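# Seat the loose gear on the gearbox's empty pin

## Task

Pick up the loose gear and fit it onto the gearbox's free pin. Its teeth must mesh with both the central gear and the outer toothed ring, and it must rest flat and as low as the two gears already mounted. It may never drop more than about a finger's width, nor be released from higher than the tops of the gear pins. Once it is above its pin, open the fingers only after the pin is inside the gear's bore and the gear's teeth line up with the ring's. Finally, with the gripper empty, withdraw so the gripper is at least 11 cm from the gears.

## Robot and tools

Robot: one arm with six joints (waist, shoulder, elbow, wrist pitch, wrist yaw, wrist roll) and a two-finger parallel gripper. Joint ranges in rad: waist -3.054 to 3.054, shoulder 0.000 to 3.142, elbow 0.000 to 2.356, wrist pitch -1.571 to 1.571, wrist yaw -1.571 to 1.571, wrist roll -3.142 to 3.142. Load limits in N m: 18.2, 22.5, 22.4, 5.92, 5.9, 5.54 in that order, and a carried object's weight adds to them.

Frames: every pose is in the scene frame. Its origin sits on the table surface straight under the arm base; +z is up, and looking along +x, +y is to the left. The base may be tilted against the table, and the reported hand position can be off, more so far from the base. On the gripper itself, the fingers extend along its +x axis and close along its y axis. end_effector_position is the point midway between the finger pads, roughly 3 to 4 cm behind the fingertips.

A row is 8 numbers for the single arm: x, y, z (metres), qw, qx, qy, qz (unit quaternion, w first), opening. Position and quaternion are an absolute pose in the scene frame, not an offset. opening runs -1 to 1: +1 is fully open (0.088 m), about -0.80 is where the empty fingers touch, and anything lower closes no further. A full close takes at least about 0.5 s. Repeat the desired quaternion in every row; the reported one drifts.

execute_actions: argument actions, a list holding zero or one item. An empty list just returns the state. An item with rows (1 to 15 rows) and optional steps (1 to 15, default 15) plays one row per control step of 1/30 s, repeating the last row to fill the steps. An item with only steps (up to 300) is a pause counted from the previous result, so your thinking time is included. Optional pictures (true/false) controls camera images. A call is refused, sending nothing, if a target lies more than 0.6 m from the last reported position along any gripper axis.

move: target is one 8-number row (absolute pose plus opening); speed is the path's top speed in m/s, 0.002 to 0.5, default 0.25, with rotation capped at twice that in rad/s. The path is a straight line lasting 0.5 to 10 s (cut off at 10 s), turning the short way. It ignores obstacles, and the real hand lags, wanders, and may exceed speed, especially with the arm stretched out. Opening is applied at the start. Faster contact hits harder; aiming deeper past the contact point presses harder. The result adds a move: line: done (settled near target), off_target, moving, held (last step blocked) or fault, plus the distance to target. limits=paced means the sent pose was clipped; limits=held means some steps were blocked, after which the arm may jump faster than speed.

wait: seconds from 0 to 10; nothing new is commanded. zoom_image: camera (cam_head_left, cam_head_right, cam_high, cam_low, cam_wrist, each 504x504) and region [x0, y0, x1, y1] in pixels from the top-left, at most 504 by 504. show_instructions shows the reference images. read_manual returns licence text (section "licences"). finished_scene with scene number ends that scene for good and grades it; the goal must hold afterwards.

Motion: each step, the commanded pose is clamped to within 70 mm and 16 degrees of the measured pose, then damped inverse kinematics drives the joints, favouring position over orientation. When an action ends, the arm continues only to the last clamped pose, so a distant target may need several calls; check the reported pose. Friction can leave the hand short, slightly tilted, or unmoved on tiny commands, so verify position and orientation after each motion and correct tilt.

Result lines: the state gives pose and linear/angular velocity; Joint positions and Joint velocities list the six joints then the finger-pad gap in m. grip_measured is the measured opening on the command scale. HELD marks steps whose row was partly or wholly not sent; "pose unreachable" means the clearance check (which treats any mount under the base as arm) altered or blocked a command. "Hand target" shows the pose being driven toward. Joint torques are total drive output with offsets and noise, not pure contact load.

Gripping: to hold, command an opening well below grip_measured; a bigger gap squeezes harder, up to about 34 N per pad. Readings may be off by about 1 mm consistently. A fast close can squeeze harder and even pop the fingers open.

Things to avoid: dropping or letting the gear slip or fall, releasing it high, slamming or shoving hard, and knocking anything off the table (that fails). A contact torque at a joint's load limit triggers a TORQUE FAULT: the arm freezes 10 s and the rest of the call is skipped. Holding loads heats motors; MOTOR HOT appears from 50 °C, and at 95 °C an OVER-TEMPERATURE FAULT holds the arm, which may lose power and go limp if it does not cool. Loose objects may occasionally be nudged by an outside push, so recheck the gear's position before grasping.

Each tool is called after "Emit:" as name(argument=value, ...), one argument or row to a line, values as JSON.

Reference images:

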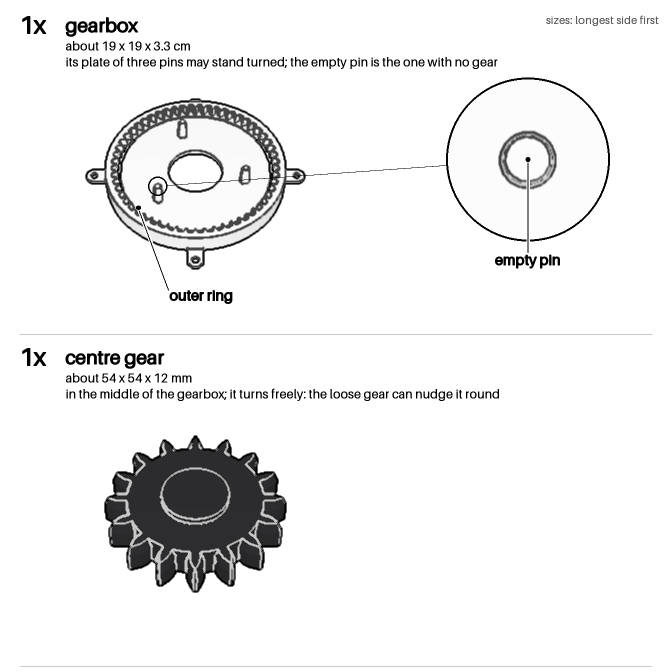

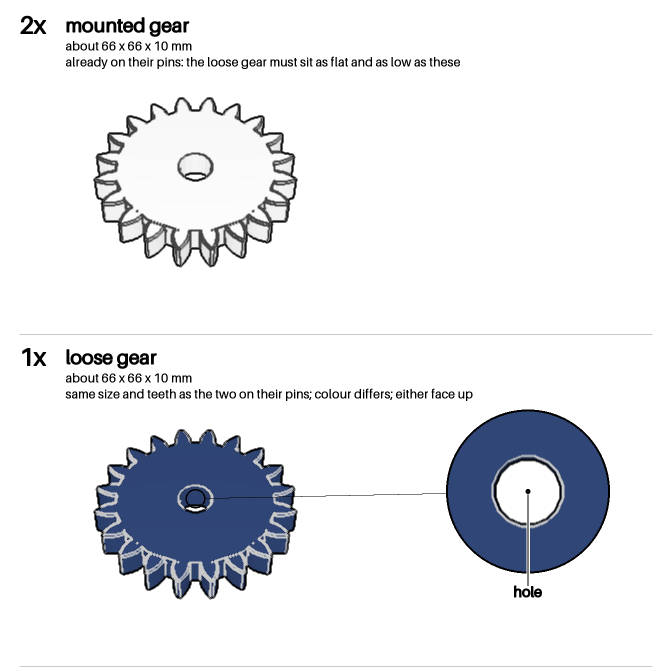

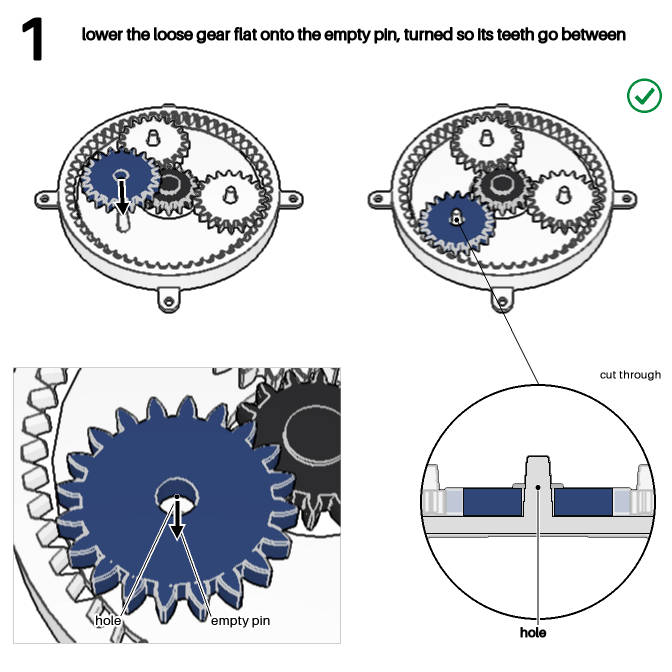

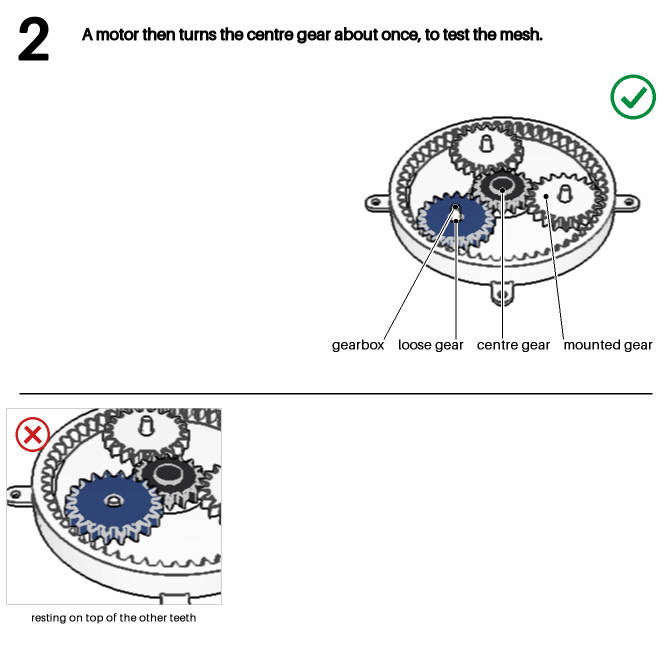

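## Session

Emit:
execute_actions(
  actions=[],
)

Scene clock: 0.00 s of 4147.00 s.
end_effector_position=(+0.3103, +0.2511, +0.2744) grip_measured=+0.827 end_effector_quat_wxyz=(+0.919, -0.393, -0.024, +0.028) end_effector_velocity=(+0.001, +0.000, -0.000) end_effector_angular_velocity=(-0.008, +0.001, +0.005)
Joint positions: [0.017 0.858 0.663 0.24  0.01  0.015 0.08 ]
Joint velocities: [-0.002  0.002 -0.002  0.007 -0.007 -0.007 -0.   ]
Joint torques (N m, as the arm reports them, + toward a larger angle): no reading
Motor temperatures (°C, as the motors report them): [26 25 23 24 25 23]
Heat: hottest waist 26 °C (+0.0 °C/min).
Hand target: +0.310, +0.251, +0.274; +0.919, -0.393, -0.024, +0.028

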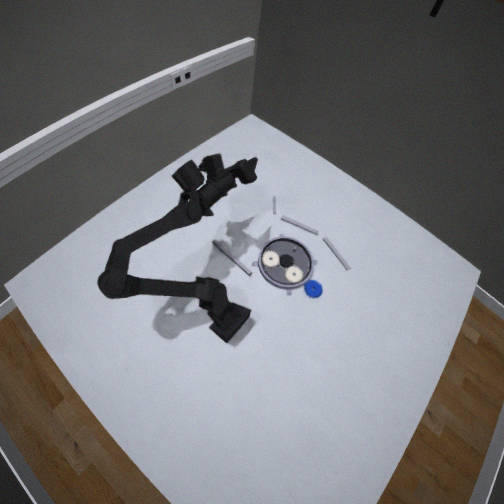

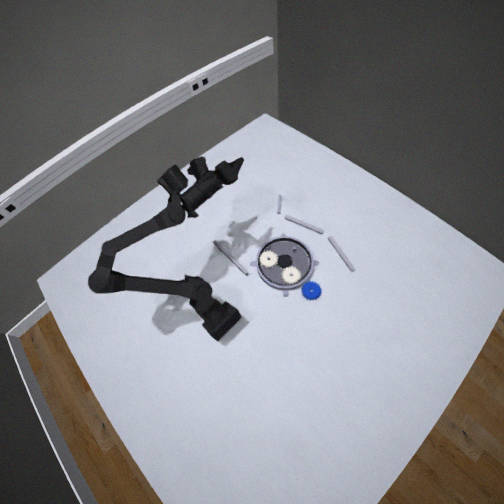

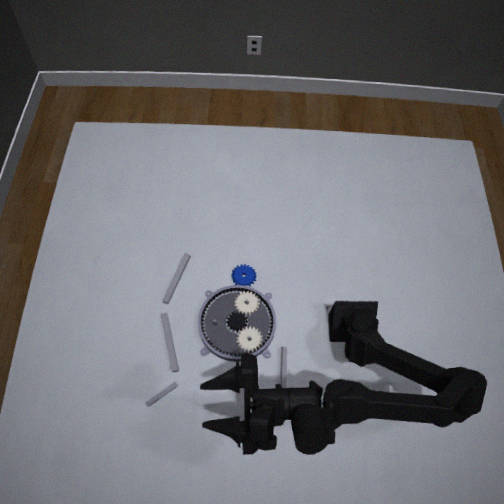

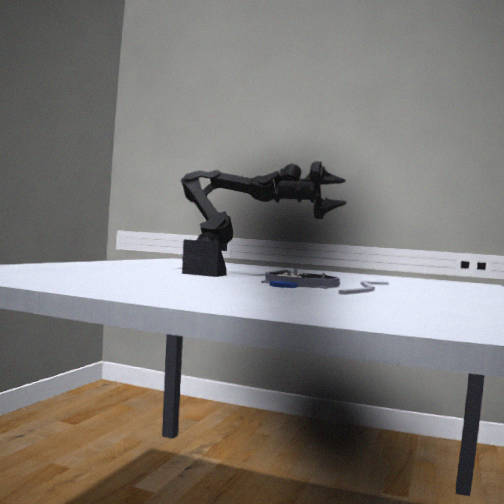

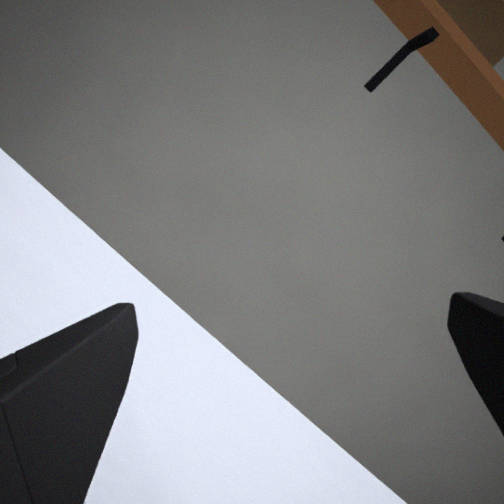

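Emit:
move(
  target=[0.28,-0.12,0.15,0.707,0,0.707,0,1],
)

Scene clock: 5.27 s of 4147.00 s.
end_effector_position=(+0.2774, -0.1188, +0.1473) grip_measured=+0.990 end_effector_quat_wxyz=(+0.704, -0.003, +0.710, +0.007) end_effector_velocity=(-0.002, -0.002, +0.001) end_effector_angular_velocity=(+0.011, +0.012, +0.005)
Joint positions: [-0.767  2.434  1.544 -1.335 -0.558 -0.944  0.088]
Joint velocities: [-0.007  0.017  0.017 -0.022  0.007 -0.022  0.   ]
Joint torques (N m, as the arm reports them, + toward a larger angle): [-5.81 -4.33  7.62  0.03  0.09 -0.12]
Motor temperatures (°C, as the motors report them): [26 25 23 24 25 23]
Heat: hottest waist 26 °C (+0.0 °C/min).
Hand target: +0.278, -0.122, +0.148; +0.704, -0.003, +0.710, +0.007
Off the commanded pose: 0.004 m, 1 deg.
move: done

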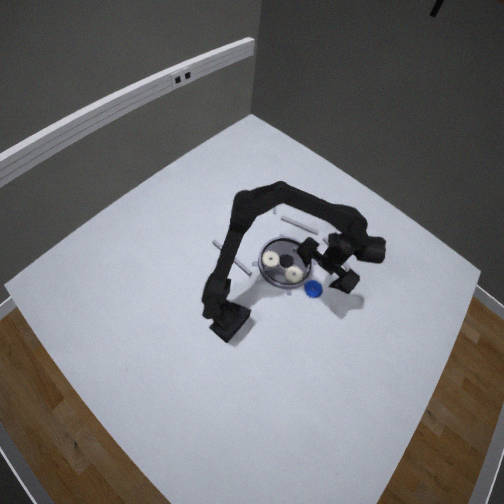

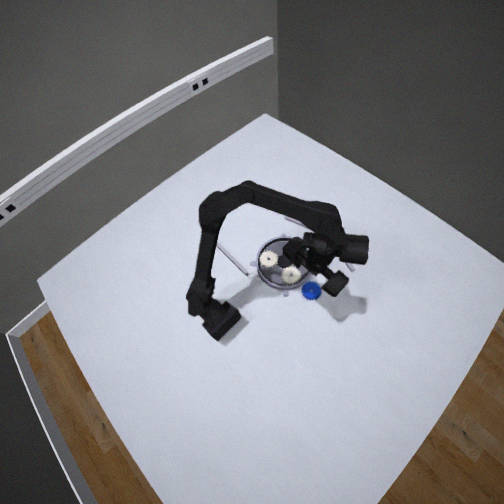

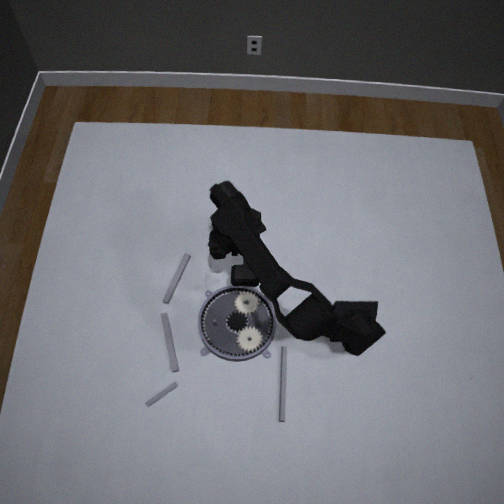

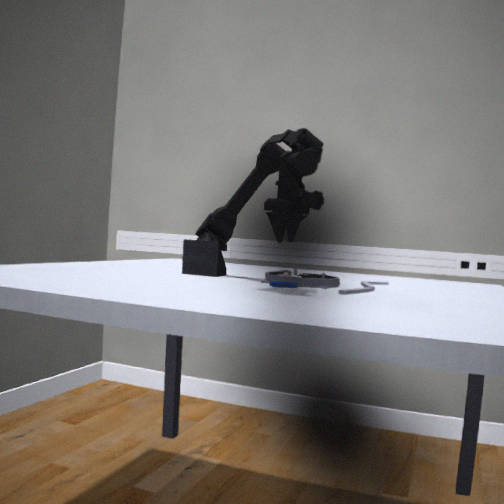

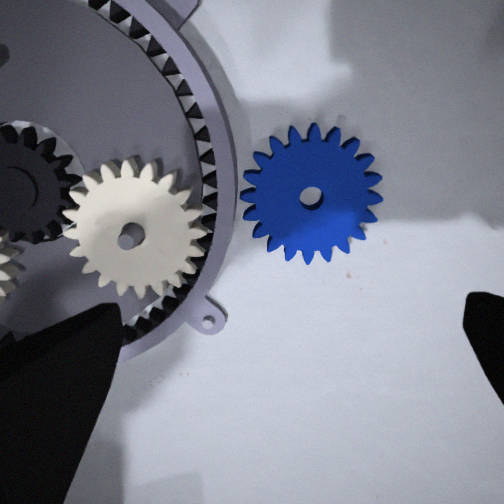

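Emit:
move(
  target=[0.285,-0.125,0.10,0.5,0.5,0.5,-0.5,1],
)

Scene clock: 11.67 s of 4147.00 s.
end_effector_position=(+0.2872, -0.1247, +0.1035) grip_measured=+0.990 end_effector_quat_wxyz=(+0.506, +0.496, +0.500, -0.499) end_effector_velocity=(+0.000, +0.003, -0.001) end_effector_angular_velocity=(+0.022, -0.012, -0.016)
Joint positions: [-0.693  2.459  1.439 -1.141 -0.6    0.713  0.088]
Joint velocities: [-0.002  0.002 -0.002 -0.007 -0.022  0.007 -0.   ]
Joint torques (N m, as the arm reports them, + toward a larger angle): [-5.53 -4.64  4.97  0.49 -0.05  0.14]
Motor temperatures (°C, as the motors report them): [27 26 24 24 25 24]
Heat: hottest waist 27 °C (+5.1 °C/min).
Hand target: +0.285, -0.125, +0.100; +0.500, +0.500, +0.500, -0.500
Off the commanded pose: 0.004 m, 1 deg.
move: done

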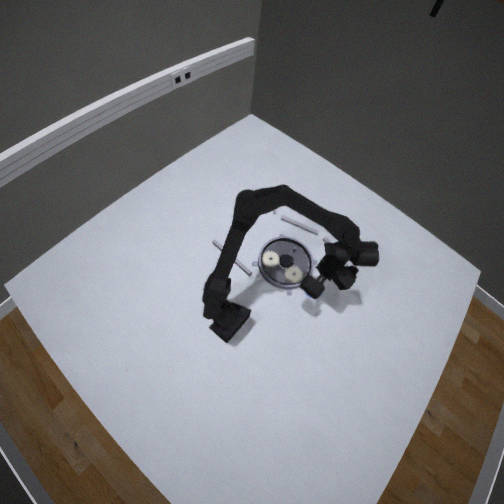

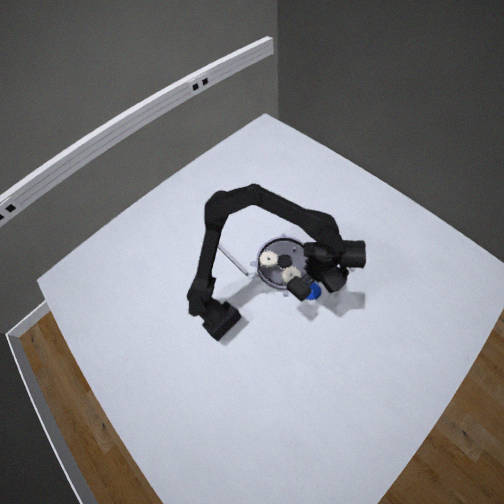

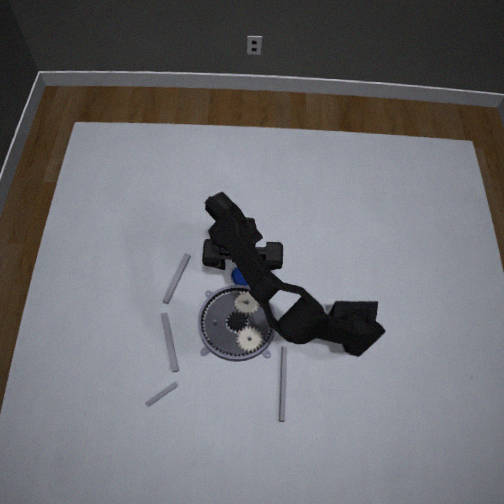

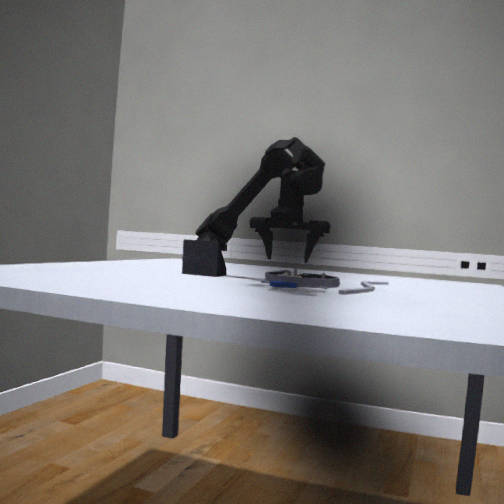

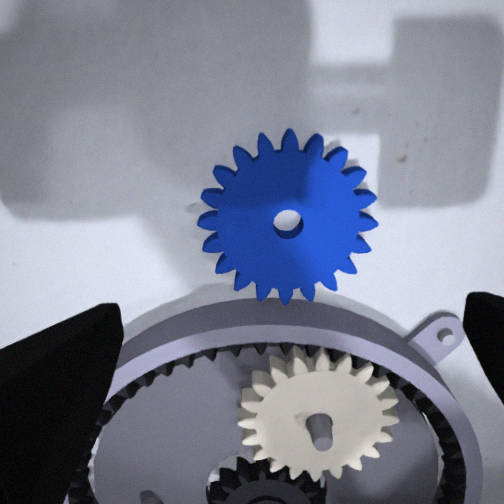

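Emit:
move(
  target=[0.286,-0.128,0.042,0.5,0.5,0.5,-0.5,1],
  speed=0.1,
)

Scene clock: 13.37 s of 4147.00 s.
end_effector_position=(+0.2888, -0.1279, +0.0454) grip_measured=+0.990 end_effector_quat_wxyz=(+0.506, +0.496, +0.499, -0.498) end_effector_velocity=(-0.003, +0.003, +0.000) end_effector_angular_velocity=(+0.012, +0.000, -0.016)
Joint positions: [-0.6    2.511  1.311 -0.905 -0.651  0.812  0.088]
Joint velocities: [-0.002 -0.007 -0.012 -0.007 -0.007  0.007  0.   ]
Joint torques (N m, as the arm reports them, + toward a larger angle): [-5.67 -4.67  4.47  0.46 -0.04  0.11]
Motor temperatures (°C, as the motors report them): [28 26 24 24 25 24]
Heat: hottest waist 28 °C (+9.0 °C/min).
Hand target: +0.286, -0.128, +0.042; +0.500, +0.500, +0.500, -0.500
Off the commanded pose: 0.004 m, 1 deg.
move: done

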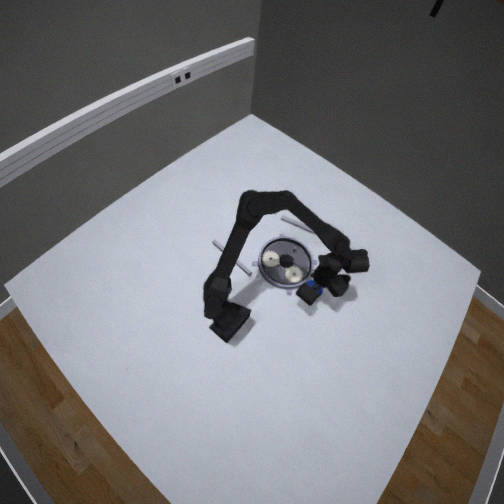

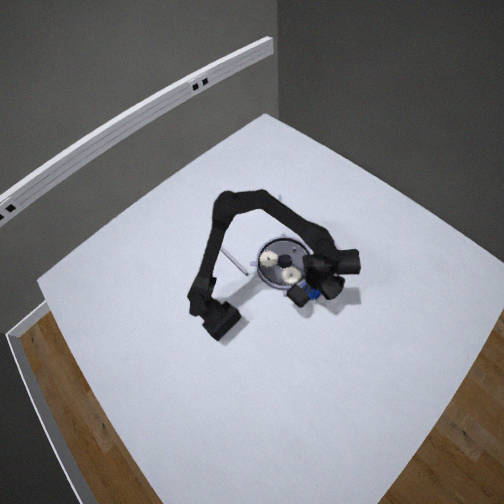

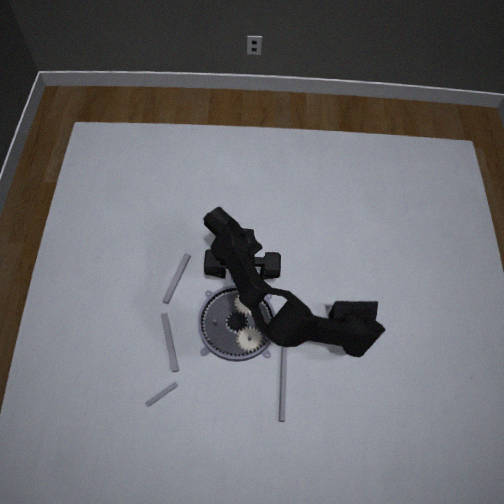

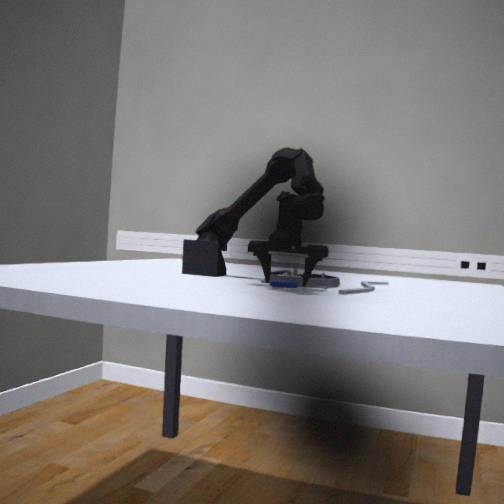

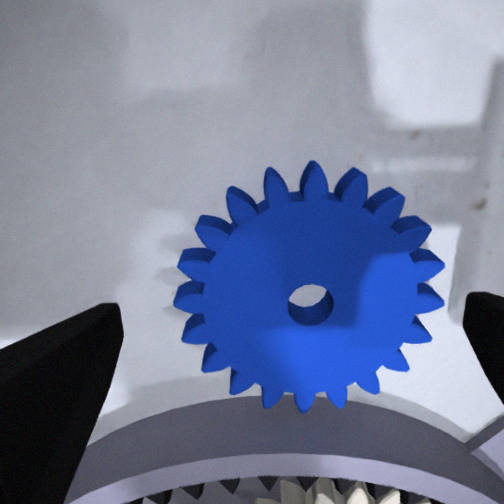

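Emit:
move(
  target=[0.286,-0.131,0.035,0.5,0.5,0.5,-0.5,1],
  speed=0.05,
)

Emit:
move(
  target=[0.286,-0.131,0.035,0.5,0.5,0.5,-0.5,0.1],
)

Scene clock: 14.93 s of 4147.00 s.
end_effector_position=(+0.2893, -0.1300, +0.0407) grip_measured=+0.989 end_effector_quat_wxyz=(+0.508, +0.496, +0.499, -0.498) end_effector_velocity=(-0.002, +0.002, -0.000) end_effector_angular_velocity=(+0.012, +0.000, -0.002)
Joint positions: [-0.594  2.52   1.305 -0.881 -0.655  0.818  0.087]
Joint velocities: [-0.002 -0.002 -0.007 -0.007 -0.007 -0.007 -0.   ]
Joint torques (N m, as the arm reports them, + toward a larger angle): [-5.51 -4.1   4.42  0.71 -0.06  0.15]
Motor temperatures (°C, as the motors report them): [28 26 24 24 25 24]
Heat: hottest waist 28 °C (+8.0 °C/min).
Hand target: +0.286, -0.131, +0.035; +0.500, +0.500, +0.500, -0.500
Off the commanded pose: 0.007 m, 1 deg.
move: done

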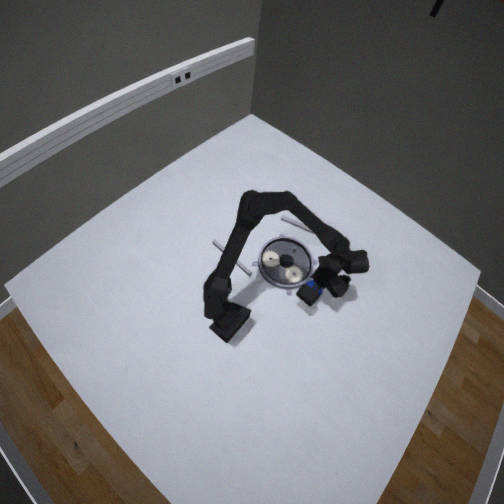

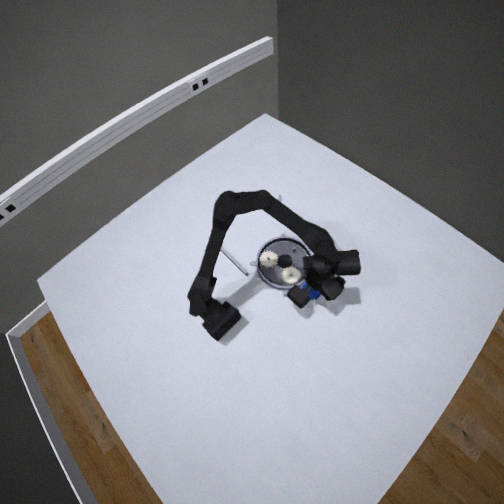

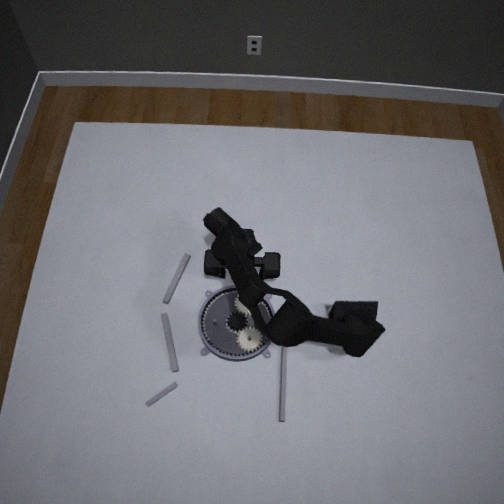

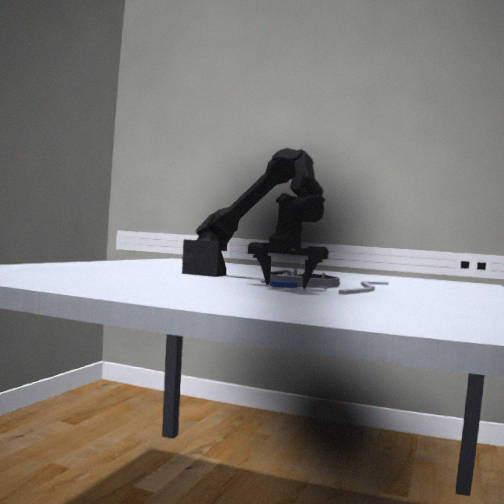

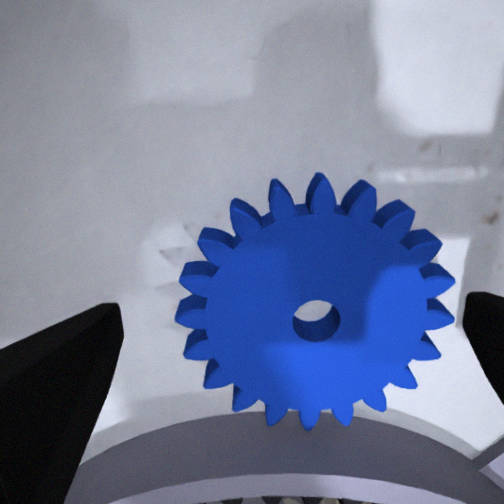

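Scene clock: 15.63 s of 4147.00 s.
end_effector_position=(+0.2900, -0.1303, +0.0406) grip_measured=+0.524 end_effector_quat_wxyz=(+0.508, +0.498, +0.498, -0.496) end_effector_velocity=(-0.001, +0.002, -0.002) end_effector_angular_velocity=(+0.012, +0.004, -0.013)
Joint positions: [-0.595  2.521  1.305 -0.878 -0.658  0.82   0.065]
Joint velocities: [ 0.002  0.002 -0.002 -0.007 -0.007  0.007 -0.   ]
Joint torques (N m, as the arm reports them, + toward a larger angle): [-5.46 -4.13  4.41  0.57  0.05  0.1 ]
Motor temperatures (°C, as the motors report them): [28 26 24 24 25 24]
Heat: hottest waist 28 °C (+7.7 °C/min).
Hand target: +0.286, -0.131, +0.035; +0.500, +0.500, +0.500, -0.500
Off the commanded pose: 0.007 m, 1 deg.
move: done

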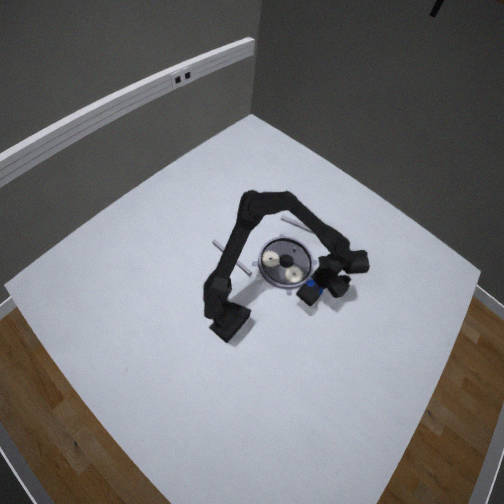

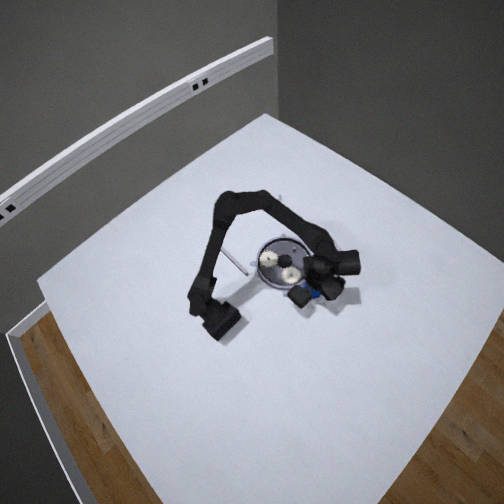

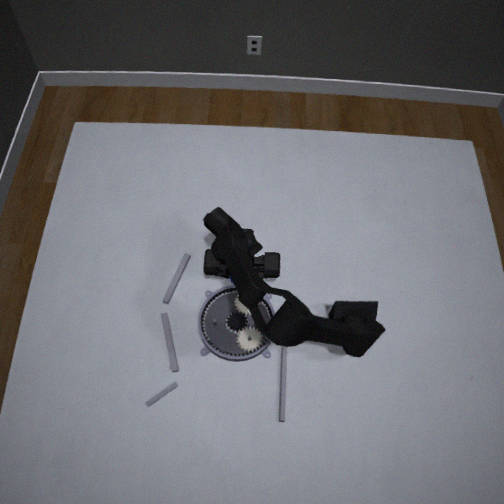

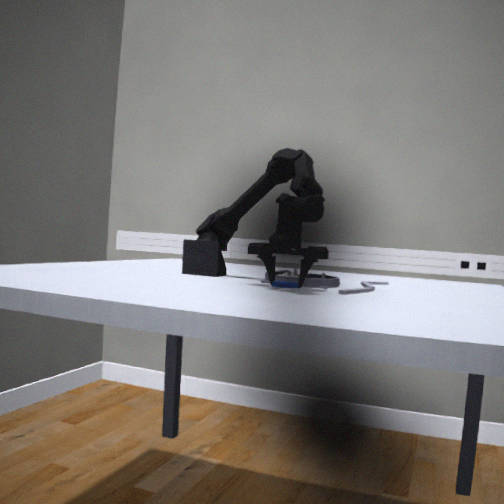

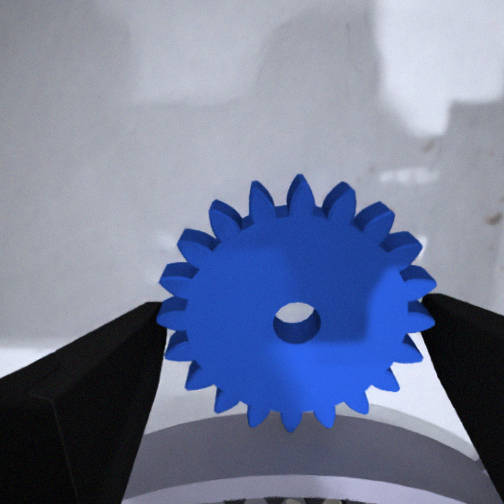

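Gripped. Lift, then go over pin with fingers along y.

Emit:
move(
  target=[0.29,-0.13,0.11,0.5,0.5,0.5,-0.5,0.1],
  speed=0.15,
)

Emit:
move(
  target=[0.35,0.0,0.11,0.707,0,0.707,0,0.1],
  speed=0.15,
)

Scene clock: 17.77 s of 4147.00 s.
end_effector_position=(+0.2872, -0.1289, +0.1043) grip_measured=+0.524 end_effector_quat_wxyz=(+0.492, +0.502, +0.504, -0.502) end_effector_velocity=(+0.000, +0.003, +0.003) end_effector_angular_velocity=(+0.013, -0.001, +0.028)
Joint positions: [-0.702  2.496  1.482 -1.184 -0.598  0.707  0.065]
Joint velocities: [-0.002 -0.002  0.007 -0.022 -0.007 -0.037  0.002]
Joint torques (N m, as the arm reports them, + toward a larger angle): [-6.19 -6.13  7.45  0.05  0.14 -0.1 ]
Motor temperatures (°C, as the motors report them): [28 27 24 24 25 24]
Heat: hottest waist 28 °C (+6.8 °C/min).
Hand target: +0.289, -0.130, +0.110; +0.500, +0.500, +0.500, -0.500
Off the commanded pose: 0.006 m, 1 deg.
move: done

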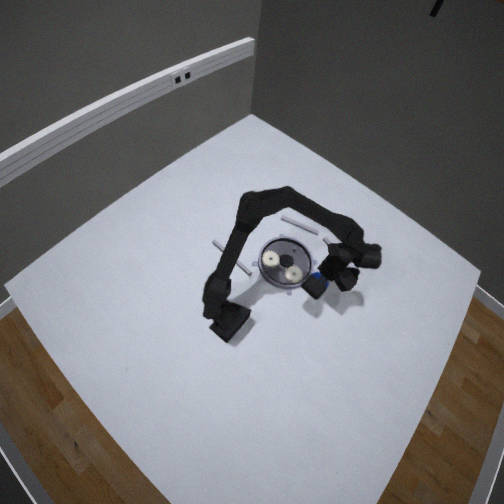

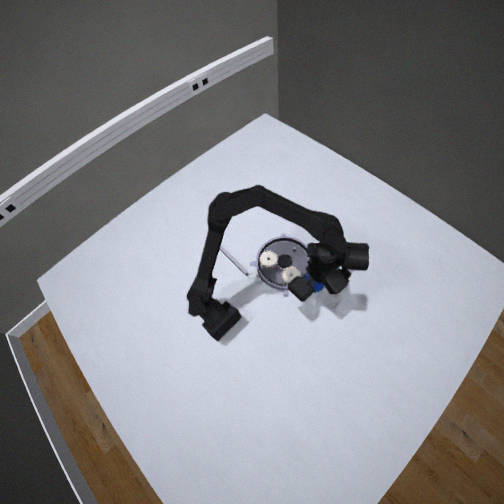

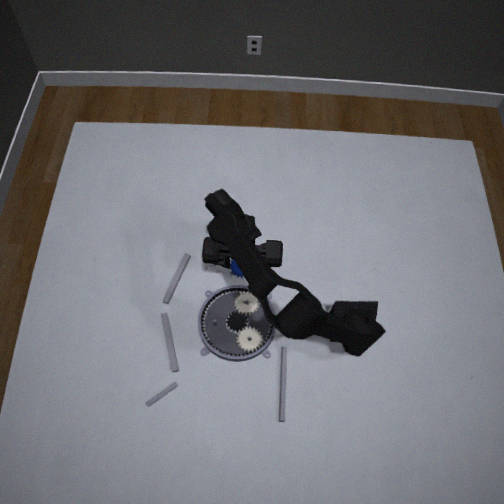

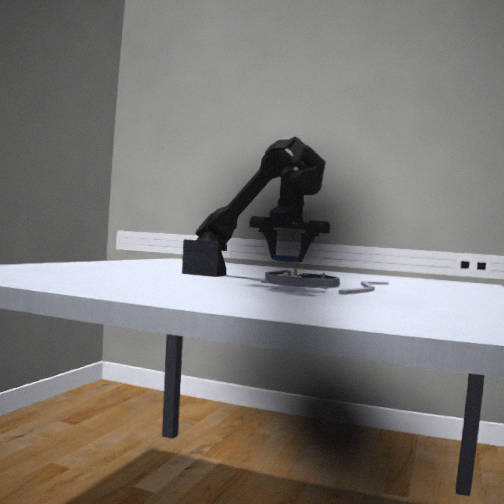

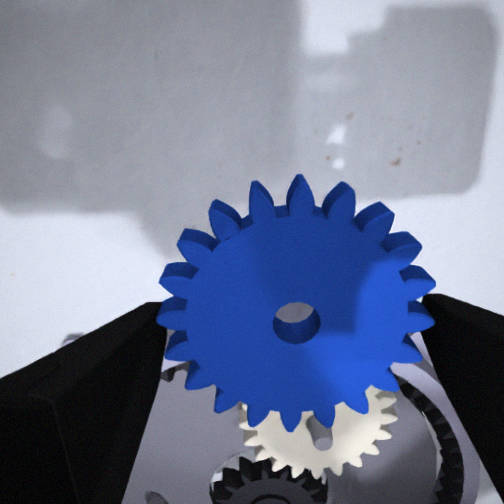

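Scene clock: 23.40 s of 4147.00 s.
end_effector_position=(+0.3478, -0.0033, +0.1053) grip_measured=+0.523 end_effector_quat_wxyz=(+0.702, +0.007, +0.712, -0.005) end_effector_velocity=(+0.000, +0.005, -0.000) end_effector_angular_velocity=(+0.022, -0.005, +0.018)
Joint positions: [-0.421  2.265  1.525 -1.261 -0.733 -0.543  0.065]
Joint velocities: [ 0.002 -0.002 -0.002 -0.007 -0.022 -0.022 -0.   ]
Joint torques (N m, as the arm reports them, + toward a larger angle): [-6.85 -5.87  6.89  0.04 -0.08 -0.11]
Motor temperatures (°C, as the motors report them): [29 28 24 24 25 24]
Heat: hottest waist 29 °C (+7.7 °C/min).
Hand target: +0.351, -0.000, +0.110; +0.708, -0.001, +0.707, -0.001
Off the commanded pose: 0.006 m, 1 deg.
move: done

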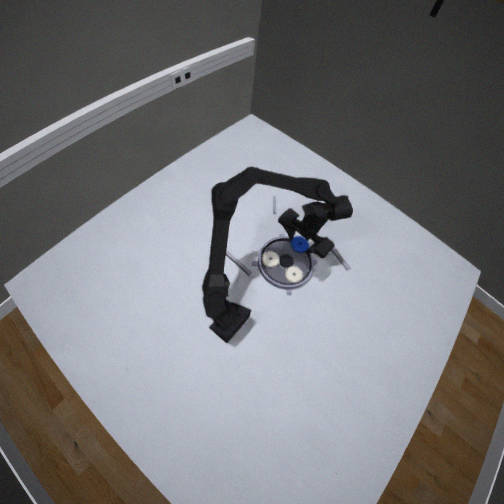

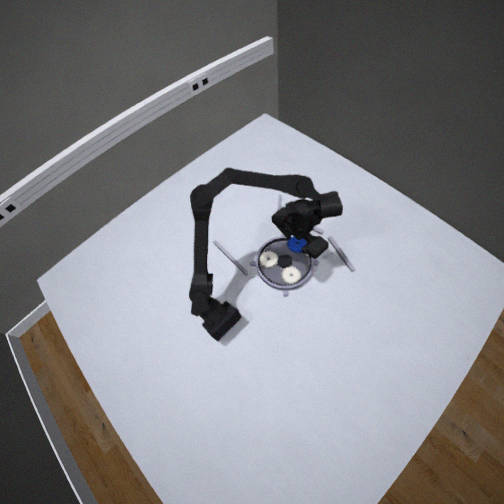

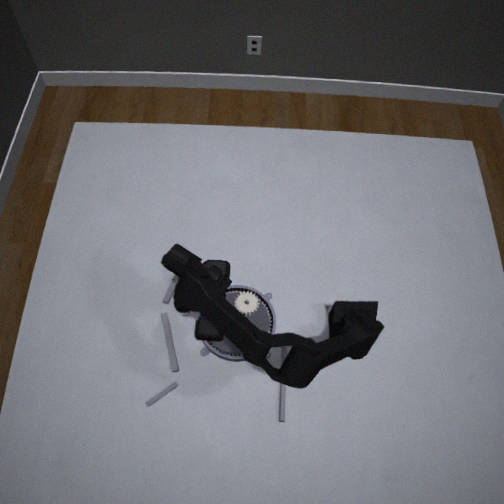

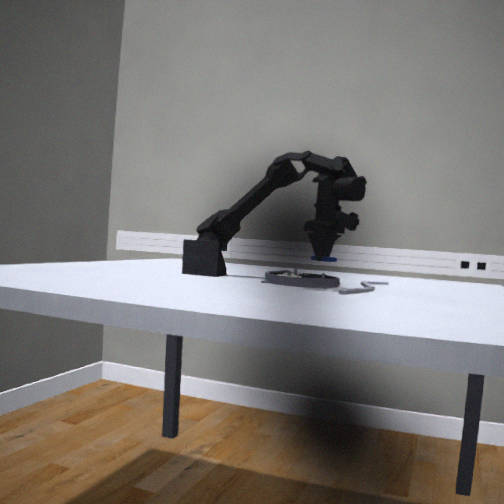

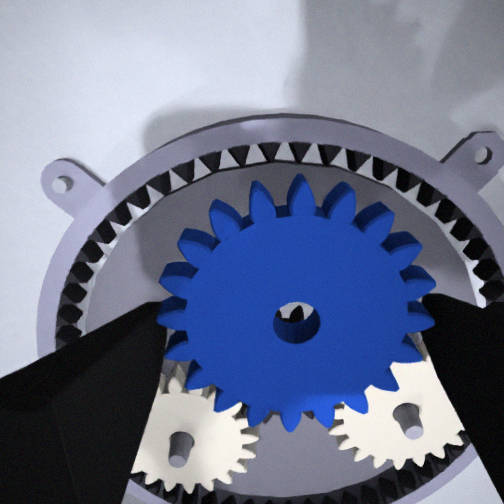

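Emit:
move(
  target=[0.35,0.0,0.085,0.707,0,0.707,0,0.1],
  speed=0.05,
)

Scene clock: 25.53 s of 4147.00 s.
end_effector_position=(+0.3503, -0.0022, +0.0829) grip_measured=+0.523 end_effector_quat_wxyz=(+0.704, +0.001, +0.710, -0.000) end_effector_velocity=(+0.005, +0.001, -0.001) end_effector_angular_velocity=(+0.008, -0.029, +0.031)
Joint positions: [-0.377  2.265  1.464 -1.156 -0.751 -0.499  0.065]
Joint velocities: [ 0.002 -0.007 -0.012  0.037 -0.022 -0.007 -0.   ]
Joint torques (N m, as the arm reports them, + toward a larger angle): [-6.82 -5.99  4.55  0.43 -0.09  0.12]
Motor temperatures (°C, as the motors report them): [30 28 24 24 25 24]
Heat: hottest waist 30 °C (+9.4 °C/min).
Hand target: +0.350, -0.000, +0.085; +0.707, -0.000, +0.707, -0.000
Off the commanded pose: 0.003 m, 0 deg.
move: done

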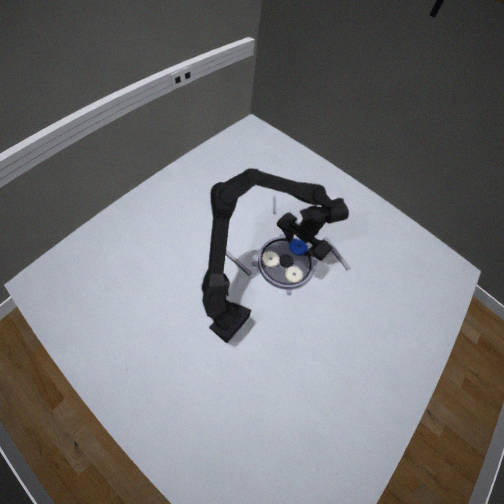

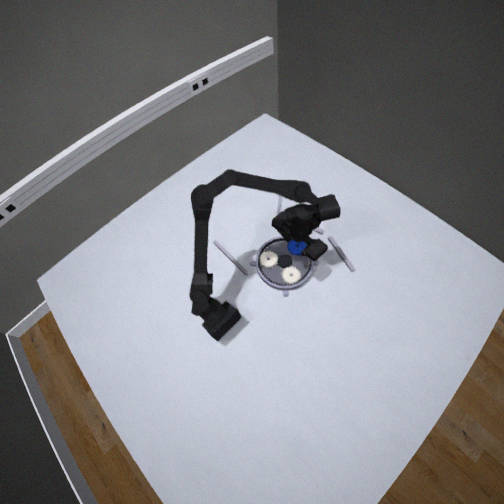

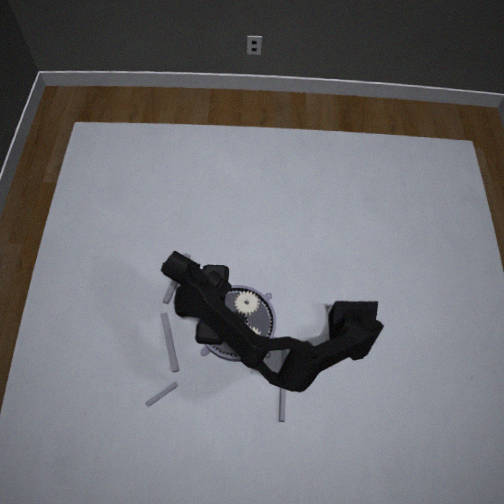

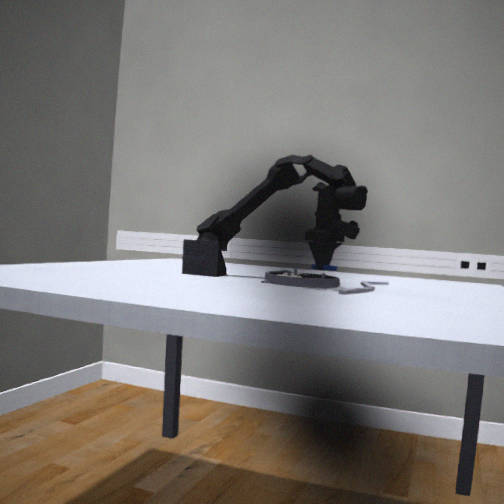

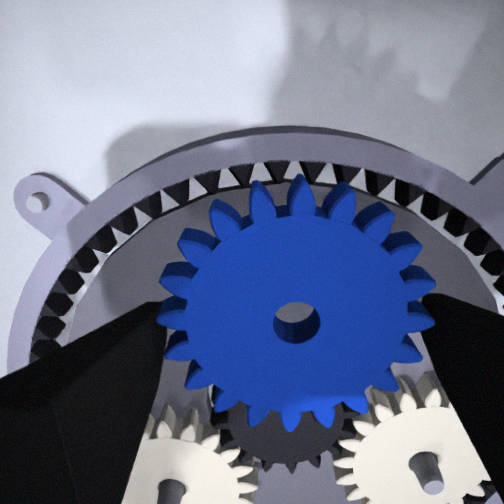

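Emit:
zoom_image(
  camera="cam_wrist",
  region=[200,240,400,440],
)

Region (200, 240, 400, 440) of cam_wrist's 504x504 image, scaled by 2.520, with more detail than that image has.

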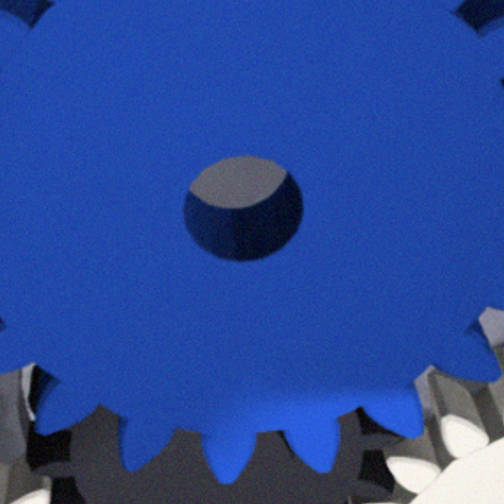

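Emit:
move(
  target=[0.35,0.0,0.07,0.707,0,0.707,0,0.1],
  speed=0.02,
)

Scene clock: 27.70 s of 4147.00 s.
end_effector_position=(+0.3512, -0.0021, +0.0727) grip_measured=+0.524 end_effector_quat_wxyz=(+0.708, +0.000, +0.706, -0.001) end_effector_velocity=(-0.003, -0.000, -0.002) end_effector_angular_velocity=(+0.009, -0.000, -0.029)
Joint positions: [-0.358  2.259  1.427 -1.092 -0.761 -0.464  0.065]
Joint velocities: [-0.002 -0.002 -0.017  0.007 -0.007  0.022  0.   ]
Joint torques (N m, as the arm reports them, + toward a larger angle): [-6.03 -5.19  4.12  0.62 -0.05  0.14]
Motor temperatures (°C, as the motors report them): [30 29 24 24 25 24]
Heat: hottest waist 30 °C (+8.7 °C/min).
Hand target: +0.350, +0.000, +0.070; +0.707, +0.000, +0.707, -0.000
Off the commanded pose: 0.004 m, 0 deg.
move: done

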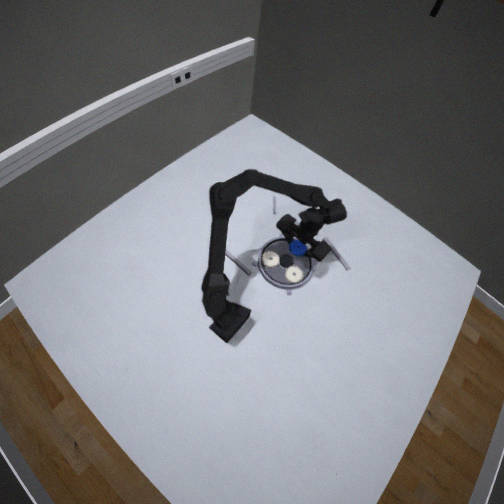

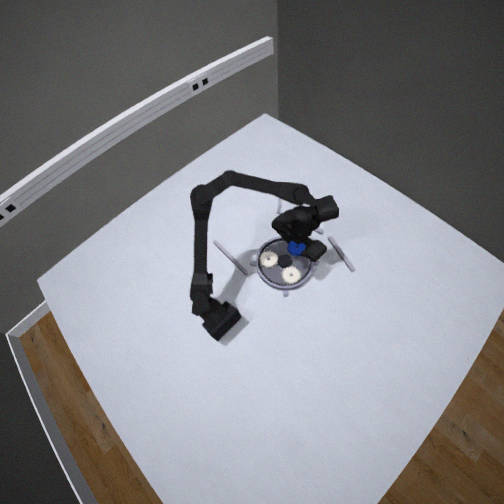

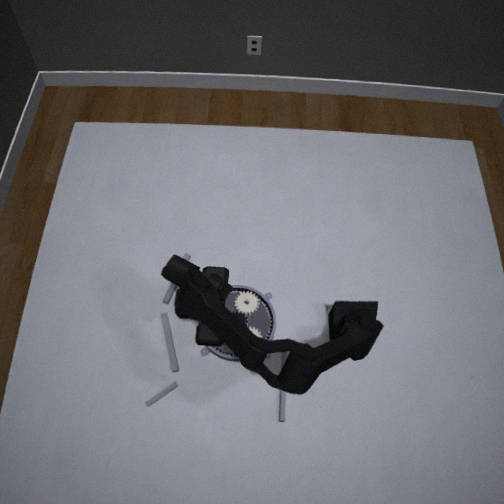

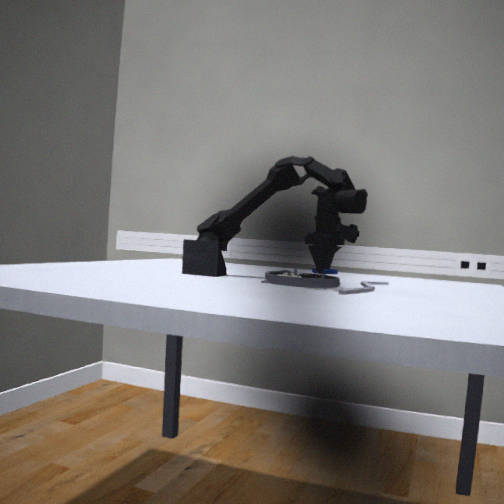

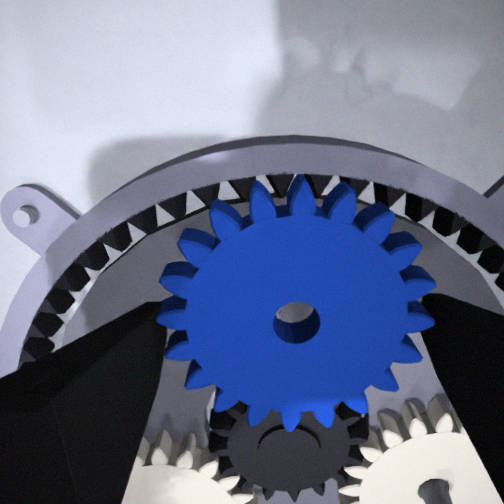

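Emit:
zoom_image(
  camera="cam_low",
  region=[250,230,390,300],
)

Emit:
zoom_image(
  camera="cam_wrist",
  region=[250,280,350,360],
)

Region (250, 230, 390, 300) of cam_low's 504x504 image, scaled by 3.600, with more detail than that image has.

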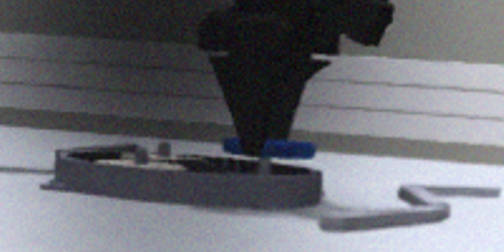

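Region (250, 280, 350, 360) of cam_wrist's 504x504 image, scaled by 5.040, with more detail than that image has; it fills the top 403 rows of this view, and the rest is white.

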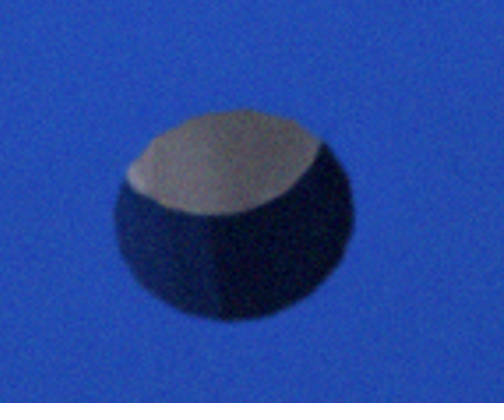

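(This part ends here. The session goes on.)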